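## Task

Find the box whose top face shows the letter K and set that box alone inside the tote near the door, entirely within its rim with nothing sticking out past the edge. All other boxes must remain on their desks and nothing new may end up on the floor. The robot must not topple or finish leaning, or the task fails. The result only counts if it stays in place without the robot holding it.

## Robot and tools

ROBOT. A Hello Robot Stretch 4, about 1.6 m tall, with a single arm. It has an omni-wheel base (rim within 0.23 m of the base origin), a lift on a vertical mast, a telescoping arm reaching forward, a three-joint wrist and a two-finger gripper. There are two scenes, each with its own random room and start. Objects may occasionally get nudged by something else.

FRAMES. Base frame: origin on the floor beneath the base centre, x ahead, y to the left, z up. hand_pose is reported in this frame and marks a point between the open fingertips; with all wrist joints at 0 its axes line up with the base axes, though the printed position can be a little off. Odometry frame: where the base frame was at the start of the scene. base_odometry is counted from wheel rotation, so slipping shows up as travel; its heading runs from -3.142 to 3.142, positive to the left.

execute_actions. Argument "actions" is a list holding exactly one action, or empty to just get state and images. Optional "cameras": a list of names from head_camera, head_left_camera, head_right_camera, wrist_camera, all; omitted, null or ["all"] gives every camera, [] gives none. An action contains "base", "joints" or both, optionally with "pace" and "contact_limits"; alternatively it is {"end_of_arm": "enable_torque"} on its own. All motions in one action begin at once and may finish separately.
- base: one command only, an offset from where the base last measured itself, in the robot's own frame. translate_m: metres straight ahead, forward positive, -2 to 2. strafe_m: metres sideways, left positive, -2 to 2. rotate_rad: radians turned in place, counter-clockwise positive, -3.2 to 3.2.
- joints: an object keyed by joint name with absolute targets (not offsets). lift_m 0 to 1.2 (m). arm_m 0 to 0.55 (m of extension). wrist_yaw_rad -1.134 to 4.276 (0 points ahead, positive turns left, 3.14 tucked back; past 3.4 the arm may block it). wrist_pitch_rad -1.117 to 4.259 (0 level, 1.57 pointing down). wrist_roll_rad -1.117 to 4.259 (0 keeps the fingers level; positive is clockwise seen from behind). gripper_m -0.038 to 0.141 (fingertip gap in metres; negative presses the tips together). Targets outside a range are clipped and reported; any other bad value or unknown key rejects the whole call with no motion. A joint or base you omit may keep pushing to its earlier target without the status showing it.
- pace: "slow", "default", "fast" or "max" (base up to 0.1/0.3/0.4/0.6 m/s and 1/2/3/4 rad/s). With lift_m above 0.2 the base is slowed further, down to 0.3 m/s and 1 rad/s at full height. One action can run at most 15 s.
- contact_limits: only {"arm_m": value}, from 0 (gentlest) to 0.75 (firmest), default 0.5; the arm stops when it pushes harder.
- end_of_arm "enable_torque" re-powers any wrist or gripper motor that shut itself off.
Unfolding at scene start: lift_m 0.4 together with wrist_yaw_rad 0 in one action works.

wait: "seconds" 0 to 10; nothing new is commanded, and it returns the same state and images as an empty action.

zoom_image: "camera" (one of the four names) and "region" [x0, y0, x1, y1] in pixels of that camera's most recent full image, top-left is (0, 0), at most 504 x 504. Image sizes: head_camera 420x560, head_left_camera and head_right_camera 420x672 fisheyes, wrist_camera 616x392.

finished_scene: "scene" 1 or 2. Ends that scene for good once the last command has been held, reports success, and gives the next scene's task. Replying with no tool call ends everything.

CAMERAS. head_camera sits atop the mast looking forward and down; turn the base to aim it. head_left_camera and head_right_camera are steeper fisheyes that also show the base and arm. wrist_camera looks along the fingers, whose tips appear near the bottom of its image. Each result lists image order on the "pictures" line and any calibration changes.

RESULT LINES. base_status and joint_status describe how each motion of the last accepted action ended: "done" (for the base, wheels turned as commanded even if slipping); "off_target" (stopped short, may still push); "contact_stop_at_<key>" (hit something; the part then goes slack, a slack lift may sag under load and slack wheels may roll); "limit_stop_at_<name>", including limit_stop_at_own_body (joint about to strike the robot, likeliest with pitch below -0.2 and roll below -0.4 or above 4) and limit_stop_at_tilt (lean over 6 degrees; lift, arm and wheels go slack and ignore commands); "time_out"; "torque_fault" (a wrist or gripper motor overloaded and went limp until enable_torque). on_its_own reports uncommanded events; "held at" there is the held target, not the actual position. If one call reports a stop, the later execute_actions, wait and finished_scene calls in that reply are skipped. lidar_m: 12 distances in metres, one per 30-degree sector, starting straight ahead and going counter-clockwise (4th left, 7th behind, 10th right); "-" means nothing seen or closer than 0.25 m; it sees from about 0.15 m up, so tabletops register, but may miss glass, thin legs and things behind. wrist_depth_mm: 7x7 grid of depths from top left, 100 to 2000 mm, "-" unknown. turned_by_wheels vs turned_by_imu differing by over about 0.1 rad means a bump or slip. base_tilt in degrees (forward, right). motor_effort in percent, bracket is the peak; a firm grip shows as a clear change in the gripper reading, and a carried load shifts wrist_pitch_rad effort.

GRIPPING. Command gripper_m smaller than the object's width; smaller squeezes harder and pulls it toward the wrist. The reading and "done" do not prove a hold. If fingertips jam on a surface, raise the lift.

AVOID. Turning or driving with over 1 kg held and arm_m above 0.2, especially at fast paces; steady hard pushes or pulls, especially high up or at high contact limits; pressing the gripper into things during base or arm moves (torque faults); dropping, slamming or knocking objects; leaving anything on the floor or the robot tilted. The robot keeps holding its last command while you think, so plan moves from the most recent state.

Each tool is called after ">>>" by a JSON object that holds its "api" and its "payload", one argument or row to a line.

## Session

I'll start by looking at the current state and images.

>>> {"api": "execute_actions", "payload": {
  "actions": []
}}

Scene clock: 0.00 s.
base_odometry: x=+0.000 y=+0.000 heading=+0.000 (m, m, rad; odometry frame)
turned_by_wheels: +0.000 (rad since the last result)
turned_by_imu: +0.000 (rad since the last result)
base_tilt: forward=-0.3 right=-0.2 (deg)
lidar_m: 0.96 1.39 1.36 1.07 0.82 0.81 0.91 1.56 0.88 1.15 0.89 0.85
base_status: not commanded
joint_positions: lift_m=+0.213 arm_m=+0.002 wrist_yaw_rad=+3.102 wrist_pitch_rad=+0.011 wrist_roll_rad=-0.011 gripper_m=+0.057
joint_status: not commanded
motor_effort: lift_m=+19 arm_m=+0 wrist_yaw_rad=+3 wrist_pitch_rad=-5 wrist_roll_rad=-1 gripper_m=-5 wheel_0=+0 wheel_1=-1 wheel_2=+1 (%)
hand_pose: x=-0.1120 y=+0.0986 z=+0.3879 quat_wxyz=(+0.020, -0.006, -0.005, +1.000) (m; base frame)
wrist_depth_mm: - 134 - 1025 891 759 691 / - 125 183 1042 891 788 707 / - 132 191 1060 904 778 691 / 136 137 - 1025 904 788 715 / 1499 1808 - 1060 866 798 707 / 1182 1281 195 1025 195 788 707 / 854 854 960 - 878 768 715
pictures: head_camera, head_left_camera, head_right_camera, wrist_camera
Images, in order (width x height): head_camera 420x560, head_left_camera 420x672, head_right_camera 420x672, wrist_camera 616x392.

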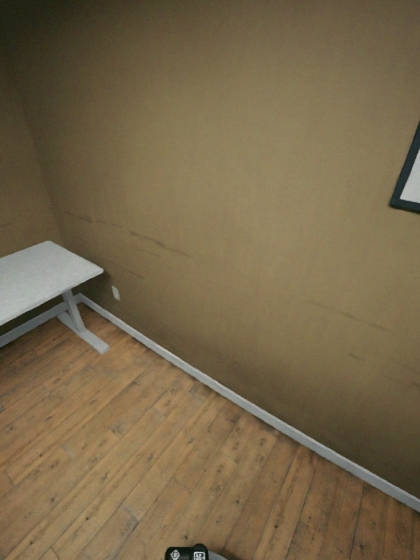

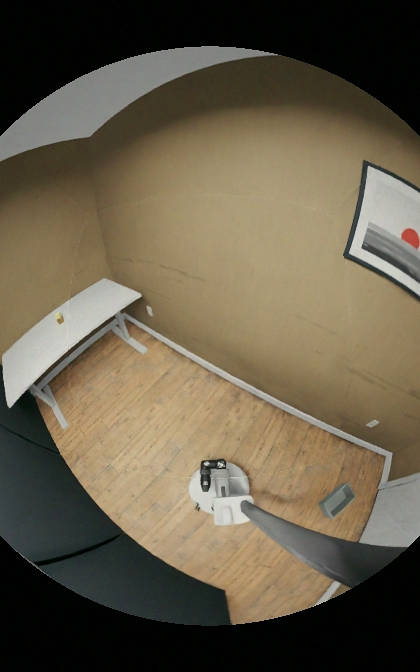

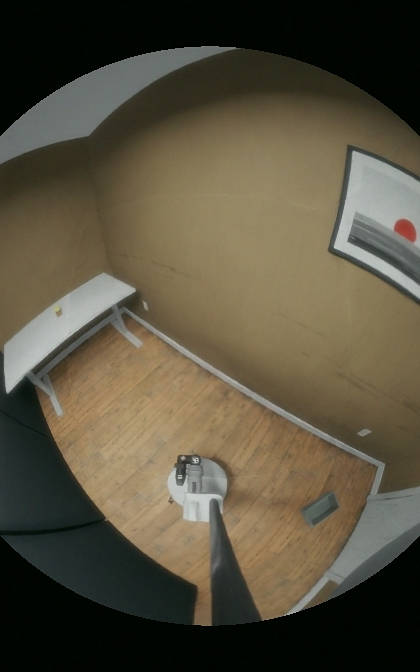

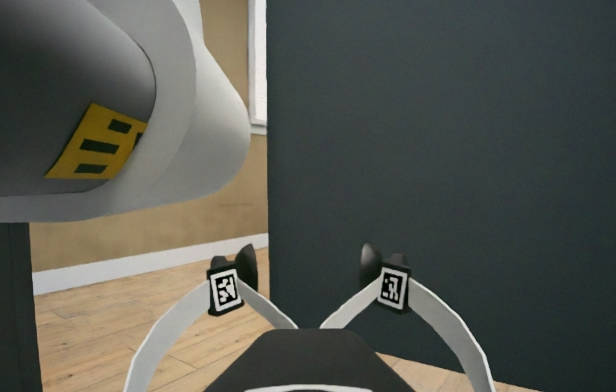

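>>> {"api": "zoom_image", "payload": {
  "camera": "head_left_camera",
  "region": [20, 280, 110, 350]
}}

>>> {"api": "zoom_image", "payload": {
  "camera": "head_right_camera",
  "region": [270, 450, 400, 560]
}}

Region (20, 280, 110, 350) of head_left_camera's 420x672 image, scaled by 5.600, with more detail than that image has.

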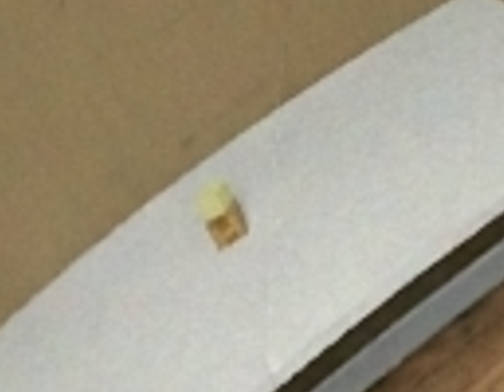

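Region (270, 450, 400, 560) of head_right_camera's 420x672 image, scaled by 3.877, with more detail than that image has; it fills the top 426 rows of this view, and the rest is white.

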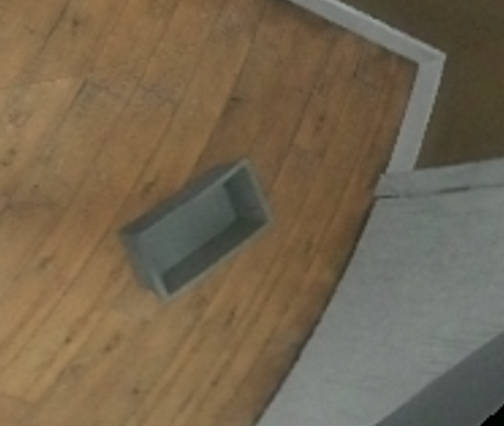

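>>> {"api": "execute_actions", "payload": {
  "actions": [
    {"base": {"rotate_rad": 0.9}, "pace": "fast"}
  ],
  "cameras": ["head_camera", "head_left_camera"]
}}

Scene clock: 10.10 s.
base_odometry: x=+0.000 y=+0.000 heading=+0.900 (m, m, rad; odometry frame)
turned_by_wheels: +0.900 (rad since the last result)
turned_by_imu: +0.896 (rad since the last result)
base_tilt: forward=-0.3 right=-0.2 (deg)
lidar_m: 1.35 1.21 0.85 0.81 0.85 1.67 0.94 0.90 0.91 0.86 0.92 1.24
base_status: done
joint_positions: lift_m=+0.213 arm_m=+0.002 wrist_yaw_rad=+3.102 wrist_pitch_rad=+0.011 wrist_roll_rad=-0.011 gripper_m=+0.057
joint_status: not commanded
motor_effort: lift_m=+19(19) arm_m=+0(0) wrist_yaw_rad=+2(4) wrist_pitch_rad=-5(4) wrist_roll_rad=-2(1) gripper_m=-5(2) wheel_0=-3(8) wheel_1=-1(10) wheel_2=-1(11) (%)
hand_pose: x=-0.1120 y=+0.0986 z=+0.3879 quat_wxyz=(+0.020, -0.006, -0.005, +1.000) (m; base frame)
wrist_depth_mm: - 135 1576 1618 1708 1708 1756 / - 125 183 1618 1661 1708 1708 / - 132 192 1661 1708 1708 1708 / 136 137 1661 1661 1708 1708 1756 / 1499 1618 1618 1618 1661 1708 1808 / 1182 1098 194 1308 195 1255 1229 / 854 854 946 - 931 842 891
pictures: head_camera, head_left_camera
Images, in order (width x height): head_camera 420x560, head_left_camera 420x672.

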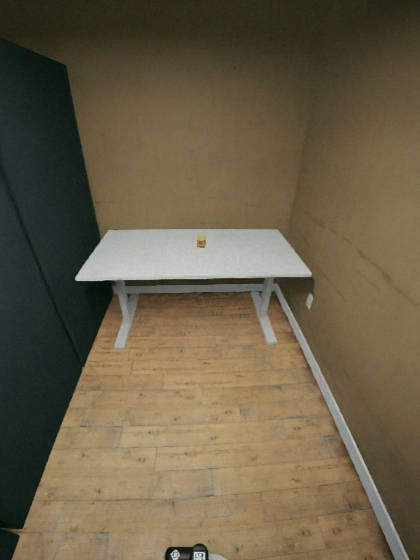

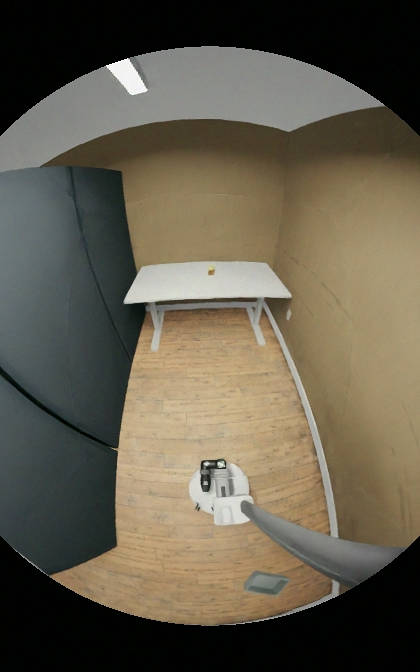

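>>> {"api": "zoom_image", "payload": {
  "camera": "head_camera",
  "region": [180, 225, 224, 258]
}}

Region (180, 225, 224, 258) of head_camera's 420x560 image, scaled by 11.455, with more detail than that image has; it fills the top 378 rows of this view, and the rest is white.

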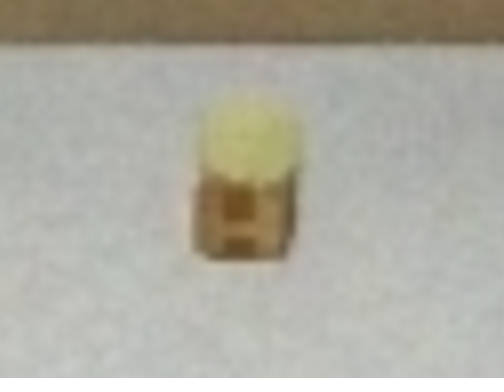

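>>> {"api": "execute_actions", "payload": {
  "actions": [
    {"base": {"translate_m": 0.75}, "joints": {"lift_m": 0.75, "wrist_yaw_rad": 0.0}, "pace": "fast"}
  ]
}}

Scene clock: 22.63 s.
base_odometry: x=+0.466 y=+0.587 heading=+0.900 (m, m, rad; odometry frame)
turned_by_wheels: +0.000 (rad since the last result)
turned_by_imu: -0.004 (rad since the last result)
base_tilt: forward=-0.3 right=-0.3 (deg)
lidar_m: 0.60 0.65 0.86 0.83 0.86 1.17 1.61 1.25 0.90 0.85 0.89 0.64
base_status: done
joint_positions: lift_m=+0.750 arm_m=+0.002 wrist_yaw_rad=+0.000 wrist_pitch_rad=+0.011 wrist_roll_rad=-0.011 gripper_m=+0.057
joint_status: all done
motor_effort: lift_m=+23(26) arm_m=+0(0) wrist_yaw_rad=+1(5) wrist_pitch_rad=-6(6) wrist_roll_rad=+0(1) gripper_m=+0(2) wheel_0=+1(6) wheel_1=+1(8) wheel_2=+1(15) (%)
hand_pose: x=+0.4614 y=-0.0873 z=+0.9248 quat_wxyz=(+1.000, -0.006, +0.005, +0.000) (m; base frame)
wrist_depth_mm: 1138 1160 1160 1160 1160 1205 1078 / 1138 1138 1160 1160 1160 1160 1078 / 1160 1160 1160 1160 1182 1160 1078 / 1160 1160 1160 1205 1160 1182 1098 / 1160 1182 1182 1205 1160 1160 1078 / 732 750 194 750 195 715 707 / 521 504 554 - 544 496 508
pictures: head_camera, head_left_camera, head_right_camera, wrist_camera
camera_calibration (this result's frames):
wrist_camera: T_world_to_cam=[[-0.000893843, -0.999956, 0.00928666, -0.0924185], [-0.0625298, -0.0092126, -0.998001, 0.993526], [0.998043, -0.00147275, -0.0625188, -0.172489], [0, 0, 0, 1]] pos_world=[0.234194, -0.0835155, 0.981614]
Images, in order (width x height): head_camera 420x560, head_left_camera 420x672, head_right_camera 420x672, wrist_camera 616x392.

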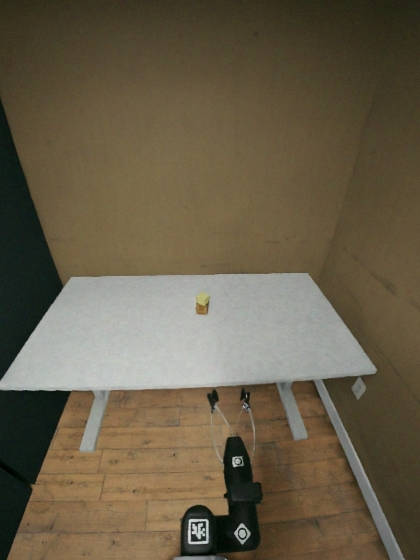

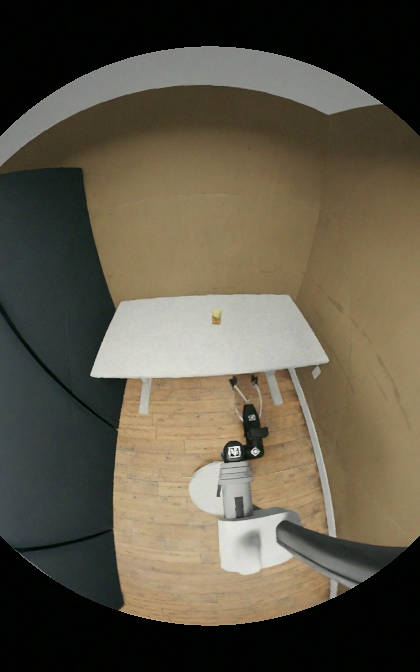

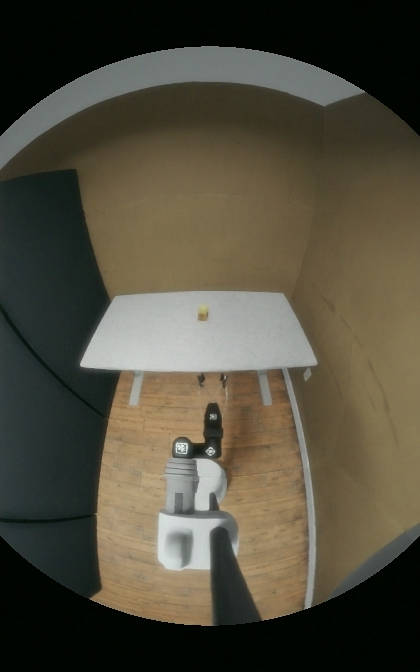

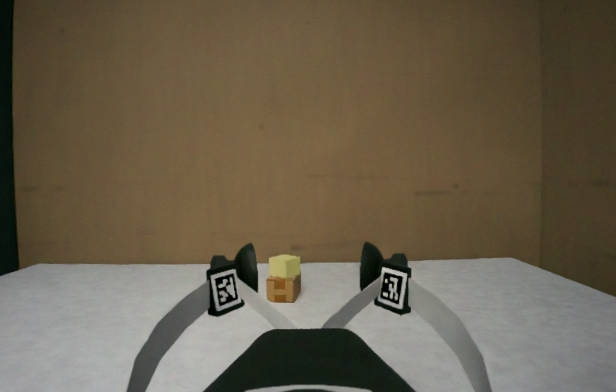

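>>> {"api": "zoom_image", "payload": {
  "camera": "head_camera",
  "region": [182, 285, 226, 320]
}}

>>> {"api": "zoom_image", "payload": {
  "camera": "wrist_camera",
  "region": [250, 245, 320, 310]
}}

Region (182, 285, 226, 320) of head_camera's 420x560 image, scaled by 11.455, with more detail than that image has; it fills the top 401 rows of this view, and the rest is white.

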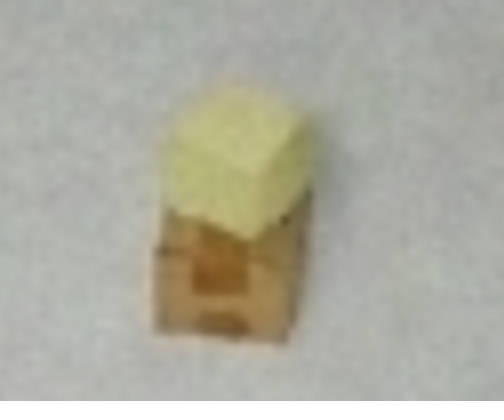

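Region (250, 245, 320, 310) of wrist_camera's 616x392 image, scaled by 7.200; it fills the top 468 rows of this view, and the rest is white.

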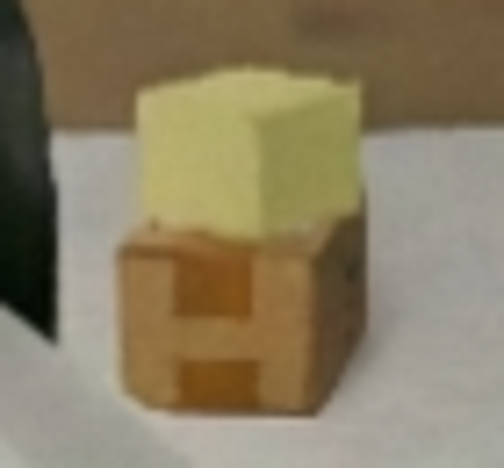

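>>> {"api": "execute_actions", "payload": {
  "actions": [
    {"base": {"translate_m": 0.25}, "joints": {"lift_m": 1.02, "wrist_pitch_rad": 1.57, "gripper_m": 0.11}, "pace": "fast"}
  ],
  "cameras": ["head_camera", "wrist_camera"]
}}

Scene clock: 69.13 s.
base_odometry: x=+0.622 y=+0.783 heading=+0.901 (m, m, rad; odometry frame)
turned_by_wheels: +0.001 (rad since the last result)
turned_by_imu: -0.002 (rad since the last result)
base_tilt: forward=-0.3 right=-0.2 (deg)
lidar_m: 0.37 0.37 0.52 0.84 0.87 1.19 1.86 1.27 0.91 0.85 0.54 0.40
base_status: done
joint_positions: lift_m=+1.020 arm_m=+0.002 wrist_yaw_rad=+0.000 wrist_pitch_rad=+1.570 wrist_roll_rad=-0.011 gripper_m=+0.110
joint_status: all done
motor_effort: lift_m=+23(26) arm_m=+0(0) wrist_yaw_rad=+1(0) wrist_pitch_rad=+1(7) wrist_roll_rad=-2(1) gripper_m=-4(5) wheel_0=+3(7) wheel_1=+2(8) wheel_2=+3(13) (%)
hand_pose: x=+0.1732 y=-0.0874 z=+0.9094 quat_wxyz=(+0.707, -0.004, +0.707, +0.004) (m; base frame)
wrist_depth_mm: 402 407 404 402 404 404 404 / 1098 1118 1098 1118 1098 1098 1060 / 1118 1118 1098 1098 1118 1118 1078 / 1118 1098 1118 1118 1118 1118 1098 / 1118 1118 891 917 1118 1118 1098 / 1118 1118 917 917 1138 1118 1098 / 1160 1138 1118 - 1138 1138 1098
pictures: head_camera, wrist_camera
camera_calibration (this result's frames):
wrist_camera: T_world_to_cam=[[0.0092574, -0.999956, 0.00149998, -0.0873528], [-0.998678, -0.00916968, 0.0505851, 0.168676], [-0.0505691, -0.00196628, -0.998719, 1.14717], [0, 0, 0, 1]] pos_world=[0.227273, -0.0835466, 1.1373]
Images, in order (width x height): head_camera 420x560, wrist_camera 616x392.

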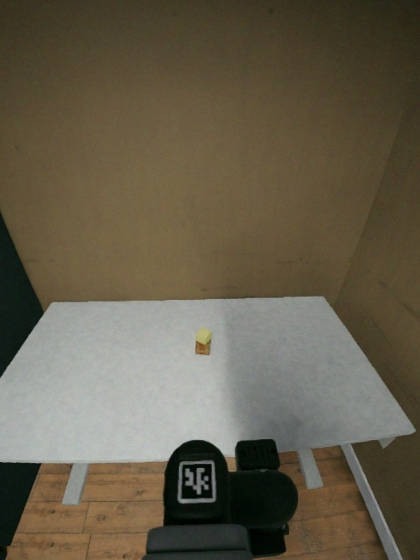

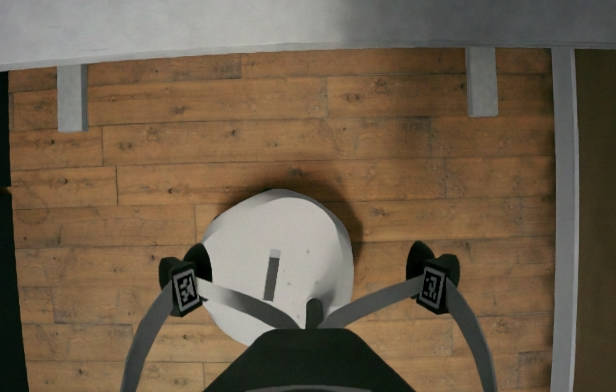

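>>> {"api": "zoom_image", "payload": {
  "camera": "head_camera",
  "region": [180, 320, 228, 360]
}}

Region (180, 320, 228, 360) of head_camera's 420x560 image, scaled by 10.500, with more detail than that image has.

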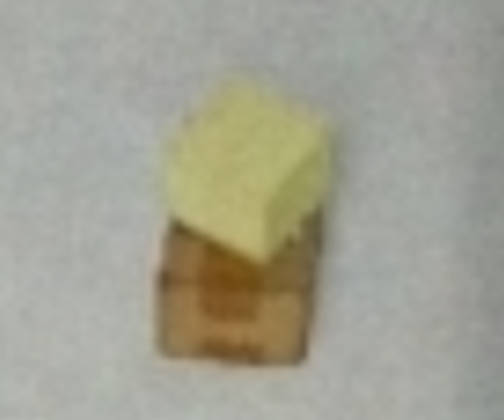

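>>> {"api": "execute_actions", "payload": {
  "actions": [
    {"base": {"translate_m": 0.12}, "joints": {"arm_m": 0.43, "wrist_yaw_rad": 1.41, "wrist_roll_rad": 0.43}, "pace": "fast"}
  ],
  "cameras": ["head_camera", "wrist_camera"]
}}

Scene clock: 87.23 s.
base_odometry: x=+0.696 y=+0.877 heading=+0.901 (m, m, rad; odometry frame)
turned_by_wheels: +0.000 (rad since the last result)
turned_by_imu: -0.002 (rad since the last result)
base_tilt: forward=-0.3 right=-0.2 (deg)
lidar_m: 0.25 0.26 0.35 0.85 0.88 1.19 2.00 1.26 0.88 0.84 0.38 0.27
base_status: done
joint_positions: lift_m=+1.020 arm_m=+0.429 wrist_yaw_rad=+1.409 wrist_pitch_rad=+1.570 wrist_roll_rad=+0.430 gripper_m=+0.110
joint_status: all done
motor_effort: lift_m=+23(23) arm_m=+8(9) wrist_yaw_rad=+3(8) wrist_pitch_rad=+2(0) wrist_roll_rad=+1(2) gripper_m=-2(1) wheel_0=+3(11) wheel_1=+2(7) wheel_2=-1(12) (%)
hand_pose: x=+0.6858 y=-0.0138 z=+0.9094 quat_wxyz=(+0.624, -0.332, +0.624, +0.333) (m; base frame)
wrist_depth_mm: 404 404 402 402 402 402 410 / 410 410 404 404 404 402 402 / 410 407 407 410 404 407 399 / 410 410 407 410 407 407 407 / 413 413 410 324 410 407 410 / 418 415 413 413 413 410 413 / 421 418 415 - 413 413 413
pictures: head_camera, wrist_camera
camera_calibration (this result's frames):
wrist_camera: T_world_to_cam=[[0.829337, -0.558748, 0.00116838, -0.574485], [-0.558073, -0.828229, 0.0508981, 0.367519], [-0.0274715, -0.0428637, -0.998703, 1.15683], [0, 0, 0, 1]] pos_world=[0.713324, 0.0329836, 1.13729]
Images, in order (width x height): head_camera 420x560, wrist_camera 616x392.

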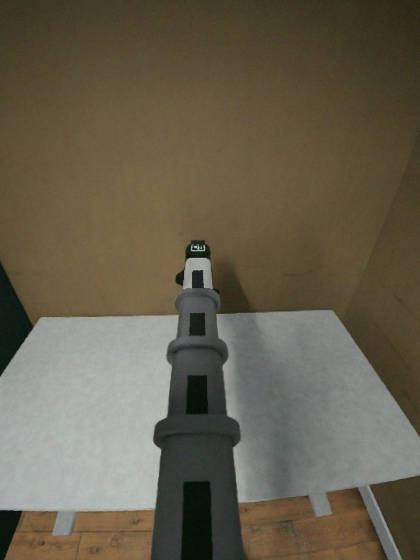

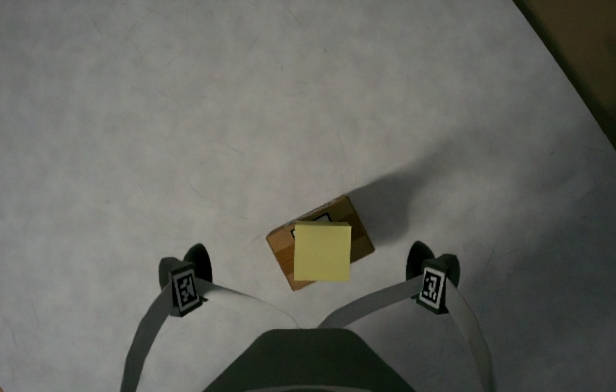

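>>> {"api": "zoom_image", "payload": {
  "camera": "wrist_camera",
  "region": [250, 180, 390, 300]
}}

Region (250, 180, 390, 300) of wrist_camera's 616x392 image, scaled by 3.600; it fills the top 432 rows of this view, and the rest is white.

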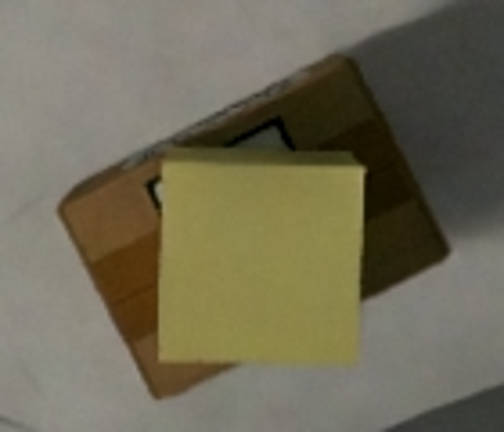

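>>> {"api": "execute_actions", "payload": {
  "actions": [
    {"joints": {"arm_m": 0.435, "wrist_yaw_rad": 1.228, "wrist_roll_rad": 0.248, "lift_m": 0.915, "gripper_m": 0.09}}
  ],
  "cameras": ["head_right_camera", "wrist_camera"]
}}

Scene clock: 100.30 s.
base_odometry: x=+0.696 y=+0.877 heading=+0.901 (m, m, rad; odometry frame)
turned_by_wheels: +0.000 (rad since the last result)
turned_by_imu: -0.002 (rad since the last result)
base_tilt: forward=-0.3 right=-0.2 (deg)
lidar_m: 0.25 0.27 0.36 0.85 0.88 1.19 1.98 1.26 0.89 0.85 0.36 0.25
base_status: not commanded
joint_positions: lift_m=+0.915 arm_m=+0.434 wrist_yaw_rad=+1.229 wrist_pitch_rad=+1.570 wrist_roll_rad=+0.248 gripper_m=+0.090
joint_status: all done
motor_effort: lift_m=+16(22) arm_m=+8(9) wrist_yaw_rad=+1(1) wrist_pitch_rad=+2(2) wrist_roll_rad=+0(7) gripper_m=-3(1) wheel_0=+2(2) wheel_1=+2(2) wheel_2=-1(1) (%)
hand_pose: x=+0.6868 y=-0.0291 z=+0.8050 quat_wxyz=(+0.624, -0.333, +0.624, +0.333) (m; base frame)
wrist_depth_mm: 303 301 301 301 300 300 300 / 304 304 304 303 301 301 301 / 307 304 304 303 303 301 301 / 306 307 307 306 304 304 301 / 309 309 260 219 257 304 304 / 310 309 309 220 307 306 307 / 312 310 310 - 307 309 306
pictures: head_right_camera, wrist_camera
camera_calibration (this result's frames):
wrist_camera: T_world_to_cam=[[0.829657, -0.558272, 0.00129997, -0.584121], [-0.557605, -0.828547, 0.0508515, 0.360462], [-0.0273119, -0.0429142, -0.998705, 1.05181], [0, 0, 0, 1]] pos_world=[0.714342, 0.0176995, 1.03288]
Images, in order (width x height): head_right_camera 420x672, wrist_camera 616x392.

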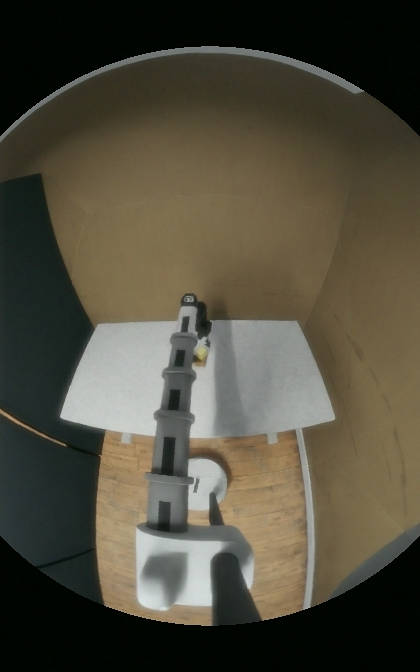

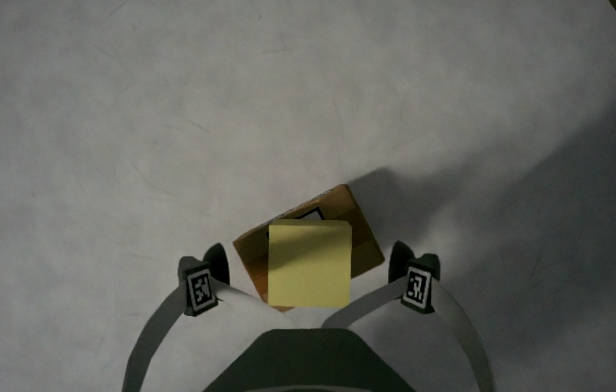

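>>> {"api": "execute_actions", "payload": {
  "actions": [
    {"joints": {"lift_m": 0.905, "gripper_m": 0.025}}
  ],
  "cameras": ["wrist_camera"]
}}

Scene clock: 107.03 s.
base_odometry: x=+0.696 y=+0.877 heading=+0.901 (m, m, rad; odometry frame)
turned_by_wheels: +0.000 (rad since the last result)
turned_by_imu: -0.002 (rad since the last result)
base_tilt: forward=-0.3 right=-0.2 (deg)
lidar_m: 0.25 0.26 0.33 0.84 0.87 1.20 2.01 1.26 0.90 0.85 0.37 0.26
base_status: not commanded
joint_positions: lift_m=+0.905 arm_m=+0.434 wrist_yaw_rad=+1.229 wrist_pitch_rad=+1.570 wrist_roll_rad=+0.248 gripper_m=+0.025
joint_status: all done
motor_effort: lift_m=+16(14) arm_m=+8(8) wrist_yaw_rad=+0(1) wrist_pitch_rad=+2(3) wrist_roll_rad=+1(1) gripper_m=-11(13) wheel_0=+2(2) wheel_1=+2(2) wheel_2=-1(1) (%)
hand_pose: x=+0.6868 y=-0.0291 z=+0.7950 quat_wxyz=(+0.624, -0.333, +0.624, +0.333) (m; base frame)
wrist_depth_mm: 293 293 291 291 290 289 287 / 294 293 290 293 291 291 290 / 293 296 293 293 293 293 290 / 297 296 296 296 293 293 294 / 298 297 297 202 296 294 293 / 300 301 189 202 189 296 296 / 303 300 301 - 298 298 297
pictures: wrist_camera
camera_calibration (this result's frames):
wrist_camera: T_world_to_cam=[[0.829655, -0.558274, 0.0013, -0.584108], [-0.557607, -0.828546, 0.0508516, 0.360974], [-0.027312, -0.0429142, -0.998705, 1.04181], [0, 0, 0, 1]] pos_world=[0.714344, 0.0176993, 1.02287]
Images, in order (width x height): wrist_camera 616x392.

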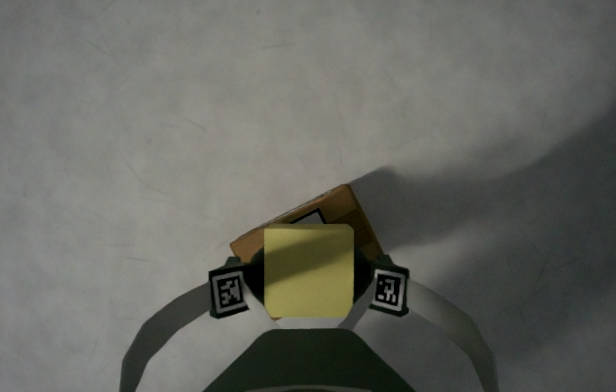

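>>> {"api": "execute_actions", "payload": {
  "actions": [
    {"joints": {"lift_m": 0.915, "arm_m": 0.29}}
  ],
  "cameras": ["wrist_camera"]
}}

Scene clock: 111.47 s.
base_odometry: x=+0.696 y=+0.877 heading=+0.901 (m, m, rad; odometry frame)
turned_by_wheels: +0.000 (rad since the last result)
turned_by_imu: -0.002 (rad since the last result)
base_tilt: forward=-0.4 right=-0.2 (deg)
lidar_m: 0.25 0.25 0.34 0.84 0.88 1.20 2.01 1.26 0.90 0.85 0.37 0.26
base_status: not commanded
joint_positions: lift_m=+0.915 arm_m=+0.291 wrist_yaw_rad=+1.228 wrist_pitch_rad=+1.570 wrist_roll_rad=+0.248 gripper_m=+0.025
joint_status: all done
motor_effort: lift_m=+23(21) arm_m=-9(9) wrist_yaw_rad=+2(2) wrist_pitch_rad=+2(0) wrist_roll_rad=-3(2) gripper_m=-10(11) wheel_0=+2(3) wheel_1=+2(2) wheel_2=-1(1) (%)
hand_pose: x=+0.5448 y=-0.0291 z=+0.8044 quat_wxyz=(+0.624, -0.333, +0.624, +0.333) (m; base frame)
wrist_depth_mm: 303 301 301 300 298 298 298 / 304 303 303 301 301 300 300 / 303 304 303 304 301 252 300 / 306 306 306 303 304 304 303 / 309 307 307 202 304 306 303 / 310 309 189 202 189 306 306 / 312 310 309 - 307 306 306
pictures: wrist_camera
camera_calibration (this result's frames):
wrist_camera: T_world_to_cam=[[0.829613, -0.558338, 0.00130009, -0.466271], [-0.557671, -0.828503, 0.0508518, 0.281329], [-0.0273154, -0.0429123, -0.998705, 1.04732], [0, 0, 0, 1]] pos_world=[0.572321, 0.0176875, 1.03226]
Images, in order (width x height): wrist_camera 616x392.

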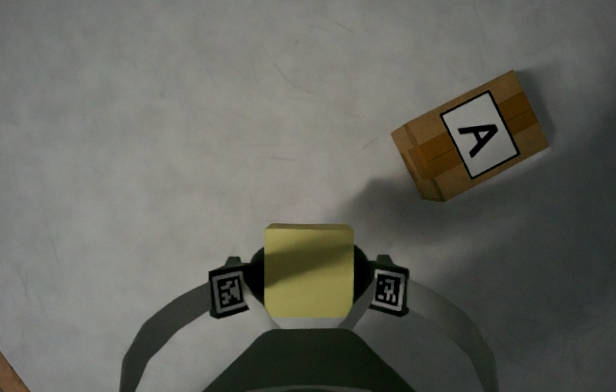

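>>> {"api": "execute_actions", "payload": {
  "actions": [
    {"joints": {"lift_m": 0.858}}
  ],
  "cameras": []
}}

>>> {"api": "execute_actions", "payload": {
  "actions": [
    {"joints": {"gripper_m": 0.08}}
  ],
  "cameras": ["wrist_camera"]
}}

Scene clock: 115.37 s.
base_odometry: x=+0.696 y=+0.877 heading=+0.901 (m, m, rad; odometry frame)
turned_by_wheels: +0.000 (rad since the last result)
turned_by_imu: -0.002 (rad since the last result)
base_tilt: forward=-0.3 right=-0.3 (deg)
lidar_m: 0.25 0.27 0.35 0.82 0.87 1.20 1.99 1.29 0.90 0.85 0.38 0.26
base_status: not commanded
joint_positions: lift_m=+0.858 arm_m=+0.291 wrist_yaw_rad=+1.228 wrist_pitch_rad=+1.570 wrist_roll_rad=+0.248 gripper_m=+0.025
joint_status: all done
motor_effort: lift_m=+16(23) arm_m=-9(9) wrist_yaw_rad=+1(1) wrist_pitch_rad=+1(2) wrist_roll_rad=-1(1) gripper_m=-12(13) wheel_0=+2(2) wheel_1=+2(2) wheel_2=-1(1) (%)
hand_pose: x=+0.5448 y=-0.0291 z=+0.7480 quat_wxyz=(+0.624, -0.333, +0.624, +0.333) (m; base frame)
wrist_depth_mm: 246 246 245 246 245 244 243 / 248 247 247 246 245 196 195 / 249 249 248 248 247 196 196 / 250 251 249 249 248 228 247 / 251 251 250 202 249 249 248 / 254 253 189 202 189 250 250 / 255 253 254 - 251 252 251
pictures: none
No camera images: the call's "cameras" was empty. Leave "cameras" out to get every camera's image.

Scene clock: 116.73 s.
base_odometry: x=+0.696 y=+0.877 heading=+0.901 (m, m, rad; odometry frame)
turned_by_wheels: +0.000 (rad since the last result)
turned_by_imu: -0.001 (rad since the last result)
base_tilt: forward=-0.3 right=-0.3 (deg)
lidar_m: 0.25 0.25 0.35 0.85 0.88 1.20 2.01 1.26 0.91 0.85 0.38 0.26
base_status: not commanded
joint_positions: lift_m=+0.858 arm_m=+0.291 wrist_yaw_rad=+1.228 wrist_pitch_rad=+1.570 wrist_roll_rad=+0.248 gripper_m=+0.080
joint_status: all done
motor_effort: lift_m=+16(16) arm_m=-9(9) wrist_yaw_rad=+1(2) wrist_pitch_rad=+2(1) wrist_roll_rad=-2(3) gripper_m=-1(10) wheel_0=+2(2) wheel_1=+2(2) wheel_2=-1(1) (%)
hand_pose: x=+0.5448 y=-0.0291 z=+0.7480 quat_wxyz=(+0.624, -0.333, +0.624, +0.333) (m; base frame)
wrist_depth_mm: 246 247 245 245 244 244 243 / 248 247 247 247 246 197 196 / 249 249 248 248 247 197 196 / 249 249 249 249 247 228 247 / 252 252 250 212 249 249 247 / 253 252 252 213 249 250 251 / 254 253 253 - 252 252 251
pictures: wrist_camera
camera_calibration (this result's frames):
wrist_camera: T_world_to_cam=[[0.829613, -0.558338, 0.00130009, -0.466196], [-0.557671, -0.828503, 0.0508518, 0.284195], [-0.0273154, -0.0429123, -0.998705, 0.990998], [0, 0, 0, 1]] pos_world=[0.572319, 0.0176875, 0.97587]
Images, in order (width x height): wrist_camera 616x392.

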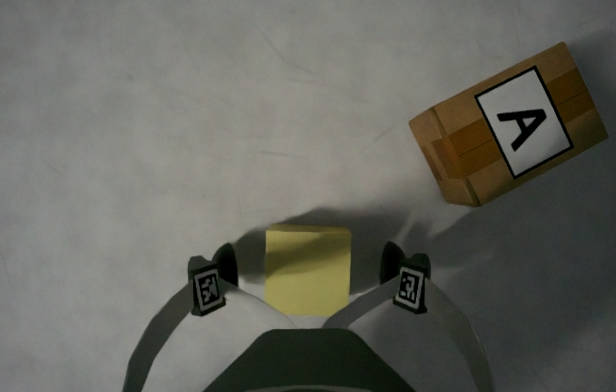

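>>> {"api": "execute_actions", "payload": {
  "actions": [
    {"joints": {"lift_m": 0.93}, "pace": "fast"}
  ],
  "cameras": []
}}

>>> {"api": "execute_actions", "payload": {
  "actions": [
    {"base": {"translate_m": -1.3}, "joints": {"arm_m": 0.0, "wrist_yaw_rad": 0.0, "wrist_roll_rad": 0.0}, "pace": "max"}
  ],
  "cameras": ["head_left_camera", "head_right_camera"]
}}

Scene clock: 127.23 s.
base_odometry: x=+0.696 y=+0.877 heading=+0.901 (m, m, rad; odometry frame)
turned_by_wheels: +0.000 (rad since the last result)
turned_by_imu: -0.002 (rad since the last result)
base_tilt: forward=-0.3 right=-0.1 (deg)
lidar_m: 0.25 0.25 0.35 0.86 0.87 1.18 1.97 1.27 0.91 0.84 0.37 0.25
base_status: not commanded
joint_positions: lift_m=+0.930 arm_m=+0.291 wrist_yaw_rad=+1.228 wrist_pitch_rad=+1.570 wrist_roll_rad=+0.248 gripper_m=+0.080
joint_status: all done
motor_effort: lift_m=+23(24) arm_m=-9(9) wrist_yaw_rad=+0(1) wrist_pitch_rad=+1(1) wrist_roll_rad=-3(2) gripper_m=+1(2) wheel_0=+2(2) wheel_1=+2(2) wheel_2=+0(1) (%)
hand_pose: x=+0.5448 y=-0.0291 z=+0.8195 quat_wxyz=(+0.624, -0.333, +0.624, +0.333) (m; base frame)
wrist_depth_mm: 317 315 315 315 315 312 312 / 319 317 317 317 315 315 315 / 320 320 319 319 317 267 315 / 322 320 319 319 320 319 317 / 322 324 322 283 320 319 319 / 325 325 322 322 322 320 320 / 329 325 324 - 324 324 324
pictures: none
No camera images: the call's "cameras" was empty. Leave "cameras" out to get every camera's image.

Scene clock: 132.13 s.
base_odometry: x=-0.111 y=-0.141 heading=+0.900 (m, m, rad; odometry frame)
turned_by_wheels: +0.000 (rad since the last result)
turned_by_imu: +0.000 (rad since the last result)
base_tilt: forward=-0.3 right=-0.2 (deg)
lidar_m: 1.54 1.22 0.85 0.80 0.84 1.48 1.37 0.68 0.92 0.87 0.93 1.25
base_status: done
joint_positions: lift_m=+0.930 arm_m=+0.003 wrist_yaw_rad=+0.000 wrist_pitch_rad=+1.570 wrist_roll_rad=+0.000 gripper_m=+0.080
joint_status: all done
joint sent to its limit — the command would take arm_m past its lower limit, so that joint was sent only as far as its limit.
motor_effort: lift_m=+22(23) arm_m=-8(9) wrist_yaw_rad=+1(7) wrist_pitch_rad=+0(1) wrist_roll_rad=-2(6) gripper_m=-1(2) wheel_0=-3(7) wheel_1=-2(7) wheel_2=-1(13) (%)
hand_pose: x=+0.1745 y=-0.0874 z=+0.8195 quat_wxyz=(+0.707, +0.000, +0.707, +0.000) (m; base frame)
wrist_depth_mm: 1025 1008 1008 1025 1008 1008 991 / 1025 1008 1025 1025 1025 1008 1008 / 1025 1008 1025 1025 1042 1025 1025 / 1042 1025 1042 1008 1042 1025 1042 / 1042 1042 820 820 1025 1025 1042 / 1025 1042 820 831 831 1025 1042 / 1060 1060 1042 - 1042 1042 1025
pictures: head_left_camera, head_right_camera
Images, in order (width x height): head_left_camera 420x672, head_right_camera 420x672.

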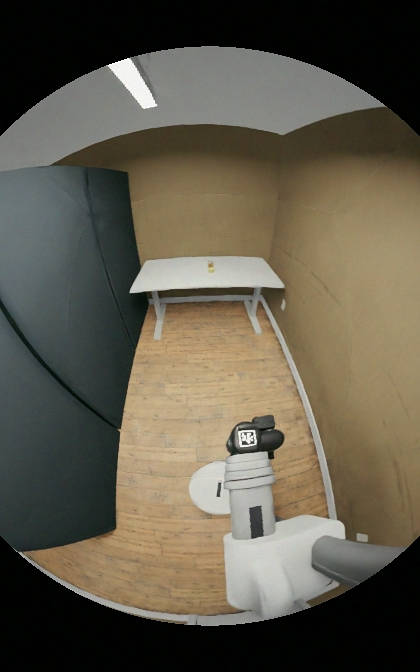

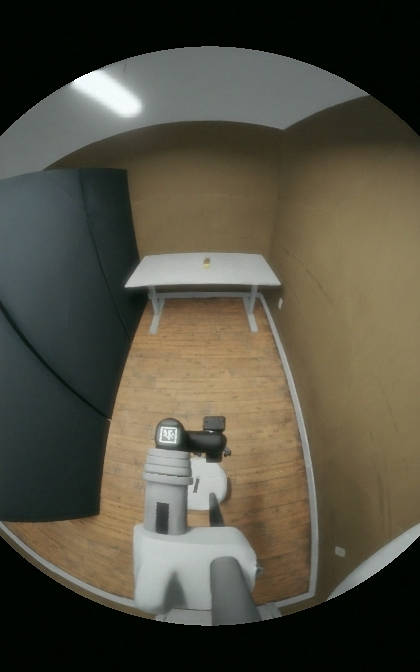

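>>> {"api": "execute_actions", "payload": {
  "actions": [
    {"base": {"rotate_rad": 2.5}, "joints": {"lift_m": 0.6}, "pace": "max"}
  ],
  "cameras": ["head_camera", "head_left_camera", "head_right_camera"]
}}

Scene clock: 140.83 s.
base_odometry: x=-0.112 y=-0.141 heading=-2.884 (m, m, rad; odometry frame)
turned_by_wheels: +2.499 (rad since the last result)
turned_by_imu: +2.492 (rad since the last result)
base_tilt: forward=-0.4 right=-0.2 (deg)
lidar_m: 1.53 1.35 0.70 0.99 0.87 0.89 1.11 1.54 1.39 0.89 0.81 0.81
base_status: done
joint_positions: lift_m=+0.600 arm_m=+0.003 wrist_yaw_rad=+0.000 wrist_pitch_rad=+1.570 wrist_roll_rad=+0.000 gripper_m=+0.080
joint_status: all done
motor_effort: lift_m=+17(19) arm_m=-8(8) wrist_yaw_rad=+2(3) wrist_pitch_rad=+2(1) wrist_roll_rad=+0(2) gripper_m=-2(3) wheel_0=-4(8) wheel_1=-4(9) wheel_2=-2(11) (%)
hand_pose: x=+0.1746 y=-0.0874 z=+0.4900 quat_wxyz=(+0.707, +0.000, +0.707, +0.000) (m; base frame)
wrist_depth_mm: 699 699 699 699 699 691 699 / 707 699 699 699 707 707 699 / 707 707 699 699 699 699 699 / 707 715 707 715 707 699 715 / 707 715 496 500 707 707 707 / 723 504 504 504 500 715 707 / 723 508 500 - 715 723 715
pictures: head_camera, head_left_camera, head_right_camera
Images, in order (width x height): head_camera 420x560, head_left_camera 420x672, head_right_camera 420x672.

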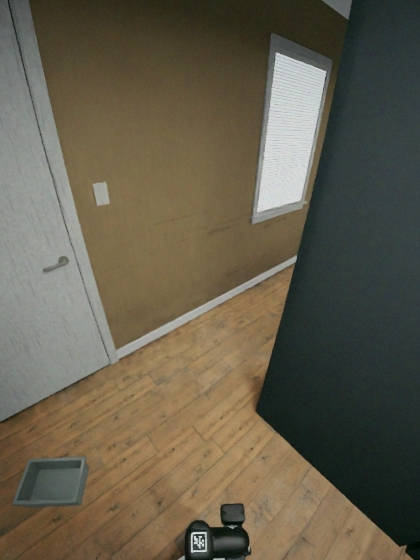

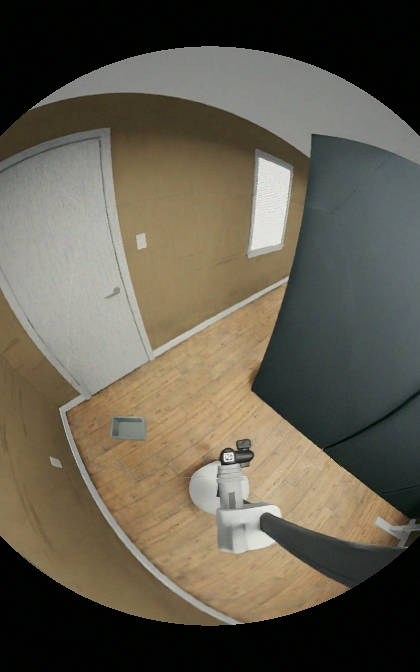

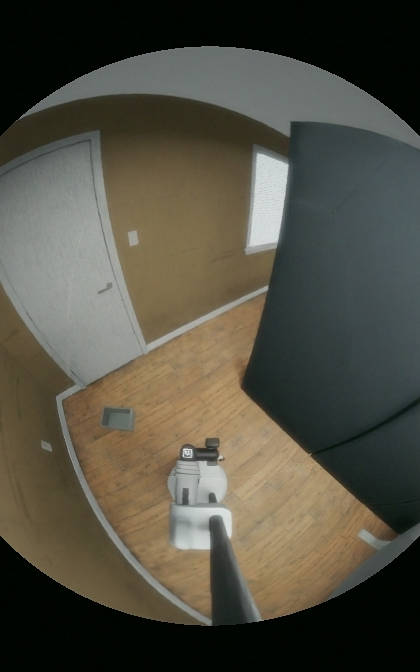

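>>> {"api": "execute_actions", "payload": {
  "actions": [
    {"base": {"translate_m": 1.2}, "joints": {"lift_m": 0.45}, "pace": "max"}
  ],
  "cameras": []
}}

>>> {"api": "execute_actions", "payload": {
  "actions": [
    {"base": {"rotate_rad": -1.2}, "pace": "max"}
  ],
  "cameras": ["head_camera", "head_left_camera", "head_right_camera"]
}}

Scene clock: 148.67 s.
base_odometry: x=-1.272 y=-0.448 heading=-2.883 (m, m, rad; odometry frame)
turned_by_wheels: +0.000 (rad since the last result)
turned_by_imu: -0.005 (rad since the last result)
base_tilt: forward=-0.3 right=-0.2 (deg)
lidar_m: 0.51 0.45 0.47 0.58 0.91 0.89 2.07 0.80 0.47 0.60 2.31 0.79
base_status: done
joint_positions: lift_m=+0.450 arm_m=+0.003 wrist_yaw_rad=+0.000 wrist_pitch_rad=+1.570 wrist_roll_rad=+0.000 gripper_m=+0.080
joint_status: all done
motor_effort: lift_m=+18(19) arm_m=-8(8) wrist_yaw_rad=+1(2) wrist_pitch_rad=+1(2) wrist_roll_rad=+1(2) gripper_m=-3(3) wheel_0=+0(11) wheel_1=+0(9) wheel_2=+3(14) (%)
hand_pose: x=+0.1745 y=-0.0874 z=+0.3398 quat_wxyz=(+0.707, +0.000, +0.707, +0.000) (m; base frame)
wrist_depth_mm: 452 544 549 554 554 544 554 / 512 554 554 554 549 554 549 / 559 559 554 564 554 554 559 / 559 564 559 559 559 559 554 / 559 359 349 349 559 559 559 / 564 353 349 349 353 564 564 / 353 351 351 - 366 564 564
pictures: none
No camera images: the call's "cameras" was empty. Leave "cameras" out to get every camera's image.

Scene clock: 150.17 s.
base_odometry: x=-1.272 y=-0.448 heading=+2.200 (m, m, rad; odometry frame)
turned_by_wheels: -1.200 (rad since the last result)
turned_by_imu: -1.198 (rad since the last result)
base_tilt: forward=-0.3 right=-0.2 (deg)
lidar_m: 2.32 1.01 0.57 0.46 0.46 0.53 0.79 0.86 1.84 2.47 0.46 0.55
base_status: done
joint_positions: lift_m=+0.450 arm_m=+0.003 wrist_yaw_rad=+0.000 wrist_pitch_rad=+1.570 wrist_roll_rad=+0.000 gripper_m=+0.080
joint_status: not commanded
motor_effort: lift_m=+18(18) arm_m=-8(8) wrist_yaw_rad=+0(0) wrist_pitch_rad=+2(1) wrist_roll_rad=+0(3) gripper_m=-4(4) wheel_0=+1(10) wheel_1=+0(10) wheel_2=+3(11) (%)
hand_pose: x=+0.1745 y=-0.0874 z=+0.3398 quat_wxyz=(+0.707, +0.000, +0.707, +0.000) (m; base frame)
wrist_depth_mm: 549 549 549 554 549 554 424 / 549 554 559 554 554 554 452 / 554 559 559 559 554 554 488 / 559 564 564 559 554 559 559 / 564 357 349 349 559 559 559 / 569 351 349 351 351 569 564 / 353 351 351 - 368 564 569
pictures: head_camera, head_left_camera, head_right_camera
Images, in order (width x height): head_camera 420x560, head_left_camera 420x672, head_right_camera 420x672.

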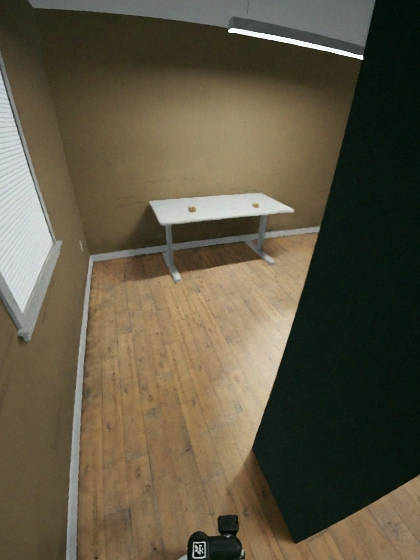

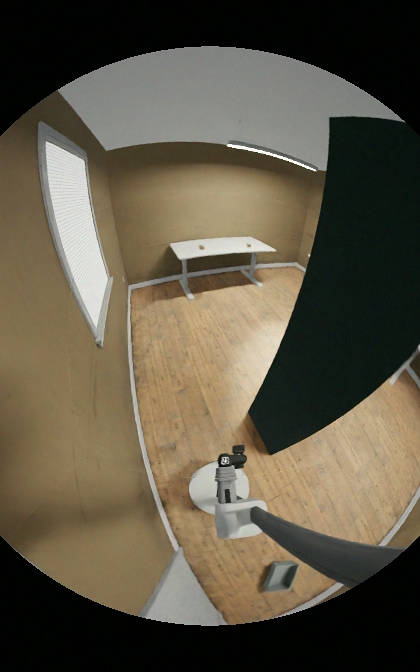

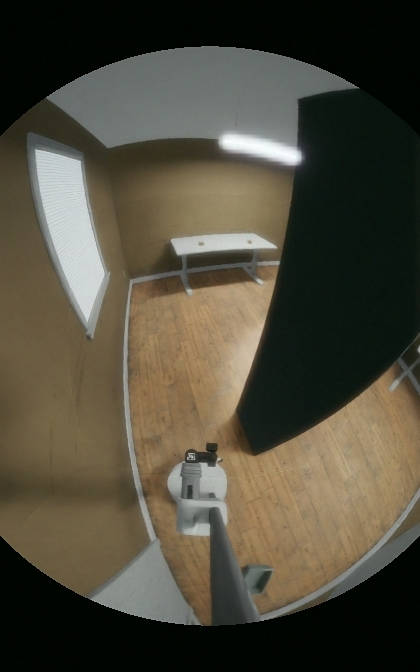

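>>> {"api": "zoom_image", "payload": {
  "camera": "head_camera",
  "region": [170, 190, 280, 225]
}}

Region (170, 190, 280, 225) of head_camera's 420x560 image, scaled by 4.582, with more detail than that image has; it fills the top 160 rows of this view, and the rest is white.

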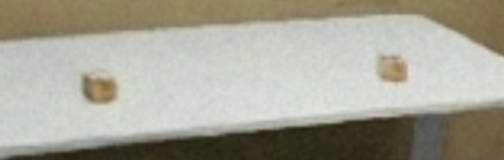

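>>> {"api": "execute_actions", "payload": {
  "actions": [
    {"base": {"translate_m": 1.6}, "joints": {"lift_m": 1.0}, "pace": "max"}
  ],
  "cameras": ["head_camera", "head_left_camera", "head_right_camera"]
}}

Scene clock: 167.90 s.
base_odometry: x=-2.214 y=+0.845 heading=+2.201 (m, m, rad; odometry frame)
turned_by_wheels: +0.000 (rad since the last result)
turned_by_imu: -0.006 (rad since the last result)
base_tilt: forward=-0.3 right=-0.2 (deg)
lidar_m: 0.75 0.73 1.13 0.91 0.89 1.03 1.79 0.98 1.11 1.84 1.98 0.90
base_status: done
joint_positions: lift_m=+1.000 arm_m=+0.003 wrist_yaw_rad=+0.000 wrist_pitch_rad=+1.570 wrist_roll_rad=+0.000 gripper_m=+0.080
joint_status: all done
motor_effort: lift_m=+21(25) arm_m=-8(8) wrist_yaw_rad=+2(1) wrist_pitch_rad=+1(0) wrist_roll_rad=-1(0) gripper_m=-3(2) wheel_0=+2(9) wheel_1=+2(10) wheel_2=+1(15) (%)
hand_pose: x=+0.1745 y=-0.0874 z=+0.8896 quat_wxyz=(+0.707, +0.000, +0.707, +0.000) (m; base frame)
wrist_depth_mm: 1078 1078 1098 1098 1078 1060 1078 / 1098 1098 1118 1098 1078 1078 1098 / 1098 1098 1098 1098 1078 1078 1098 / 1098 1098 1098 1098 1098 1098 1098 / 1118 1098 891 891 1098 1118 1098 / 1118 1078 891 891 1118 1118 1098 / 1118 1118 1138 - 1118 1098 1118
pictures: head_camera, head_left_camera, head_right_camera
Images, in order (width x height): head_camera 420x560, head_left_camera 420x672, head_right_camera 420x672.

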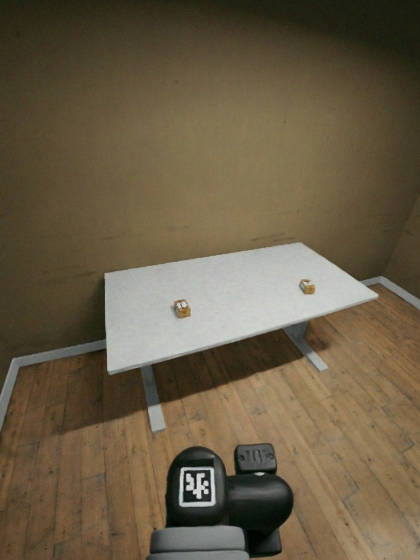

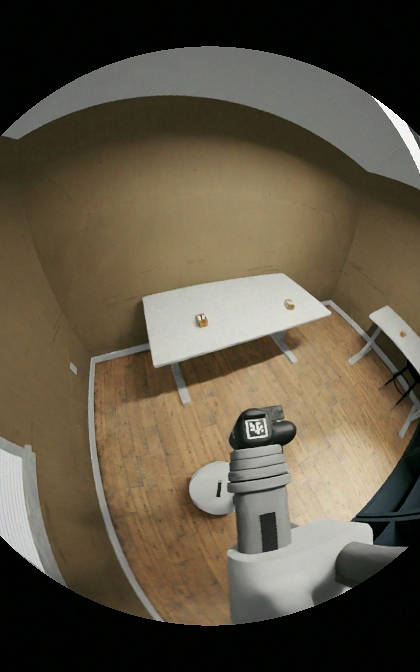

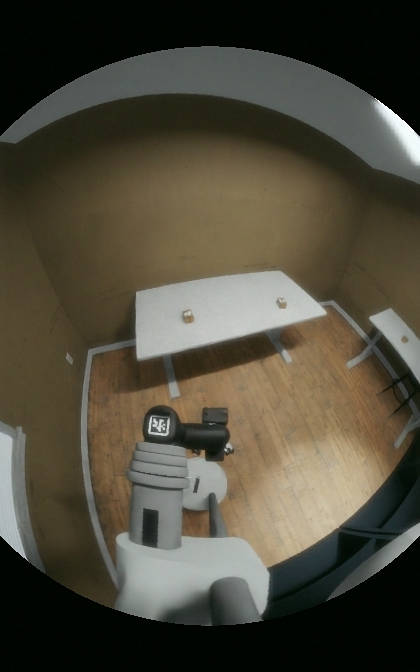

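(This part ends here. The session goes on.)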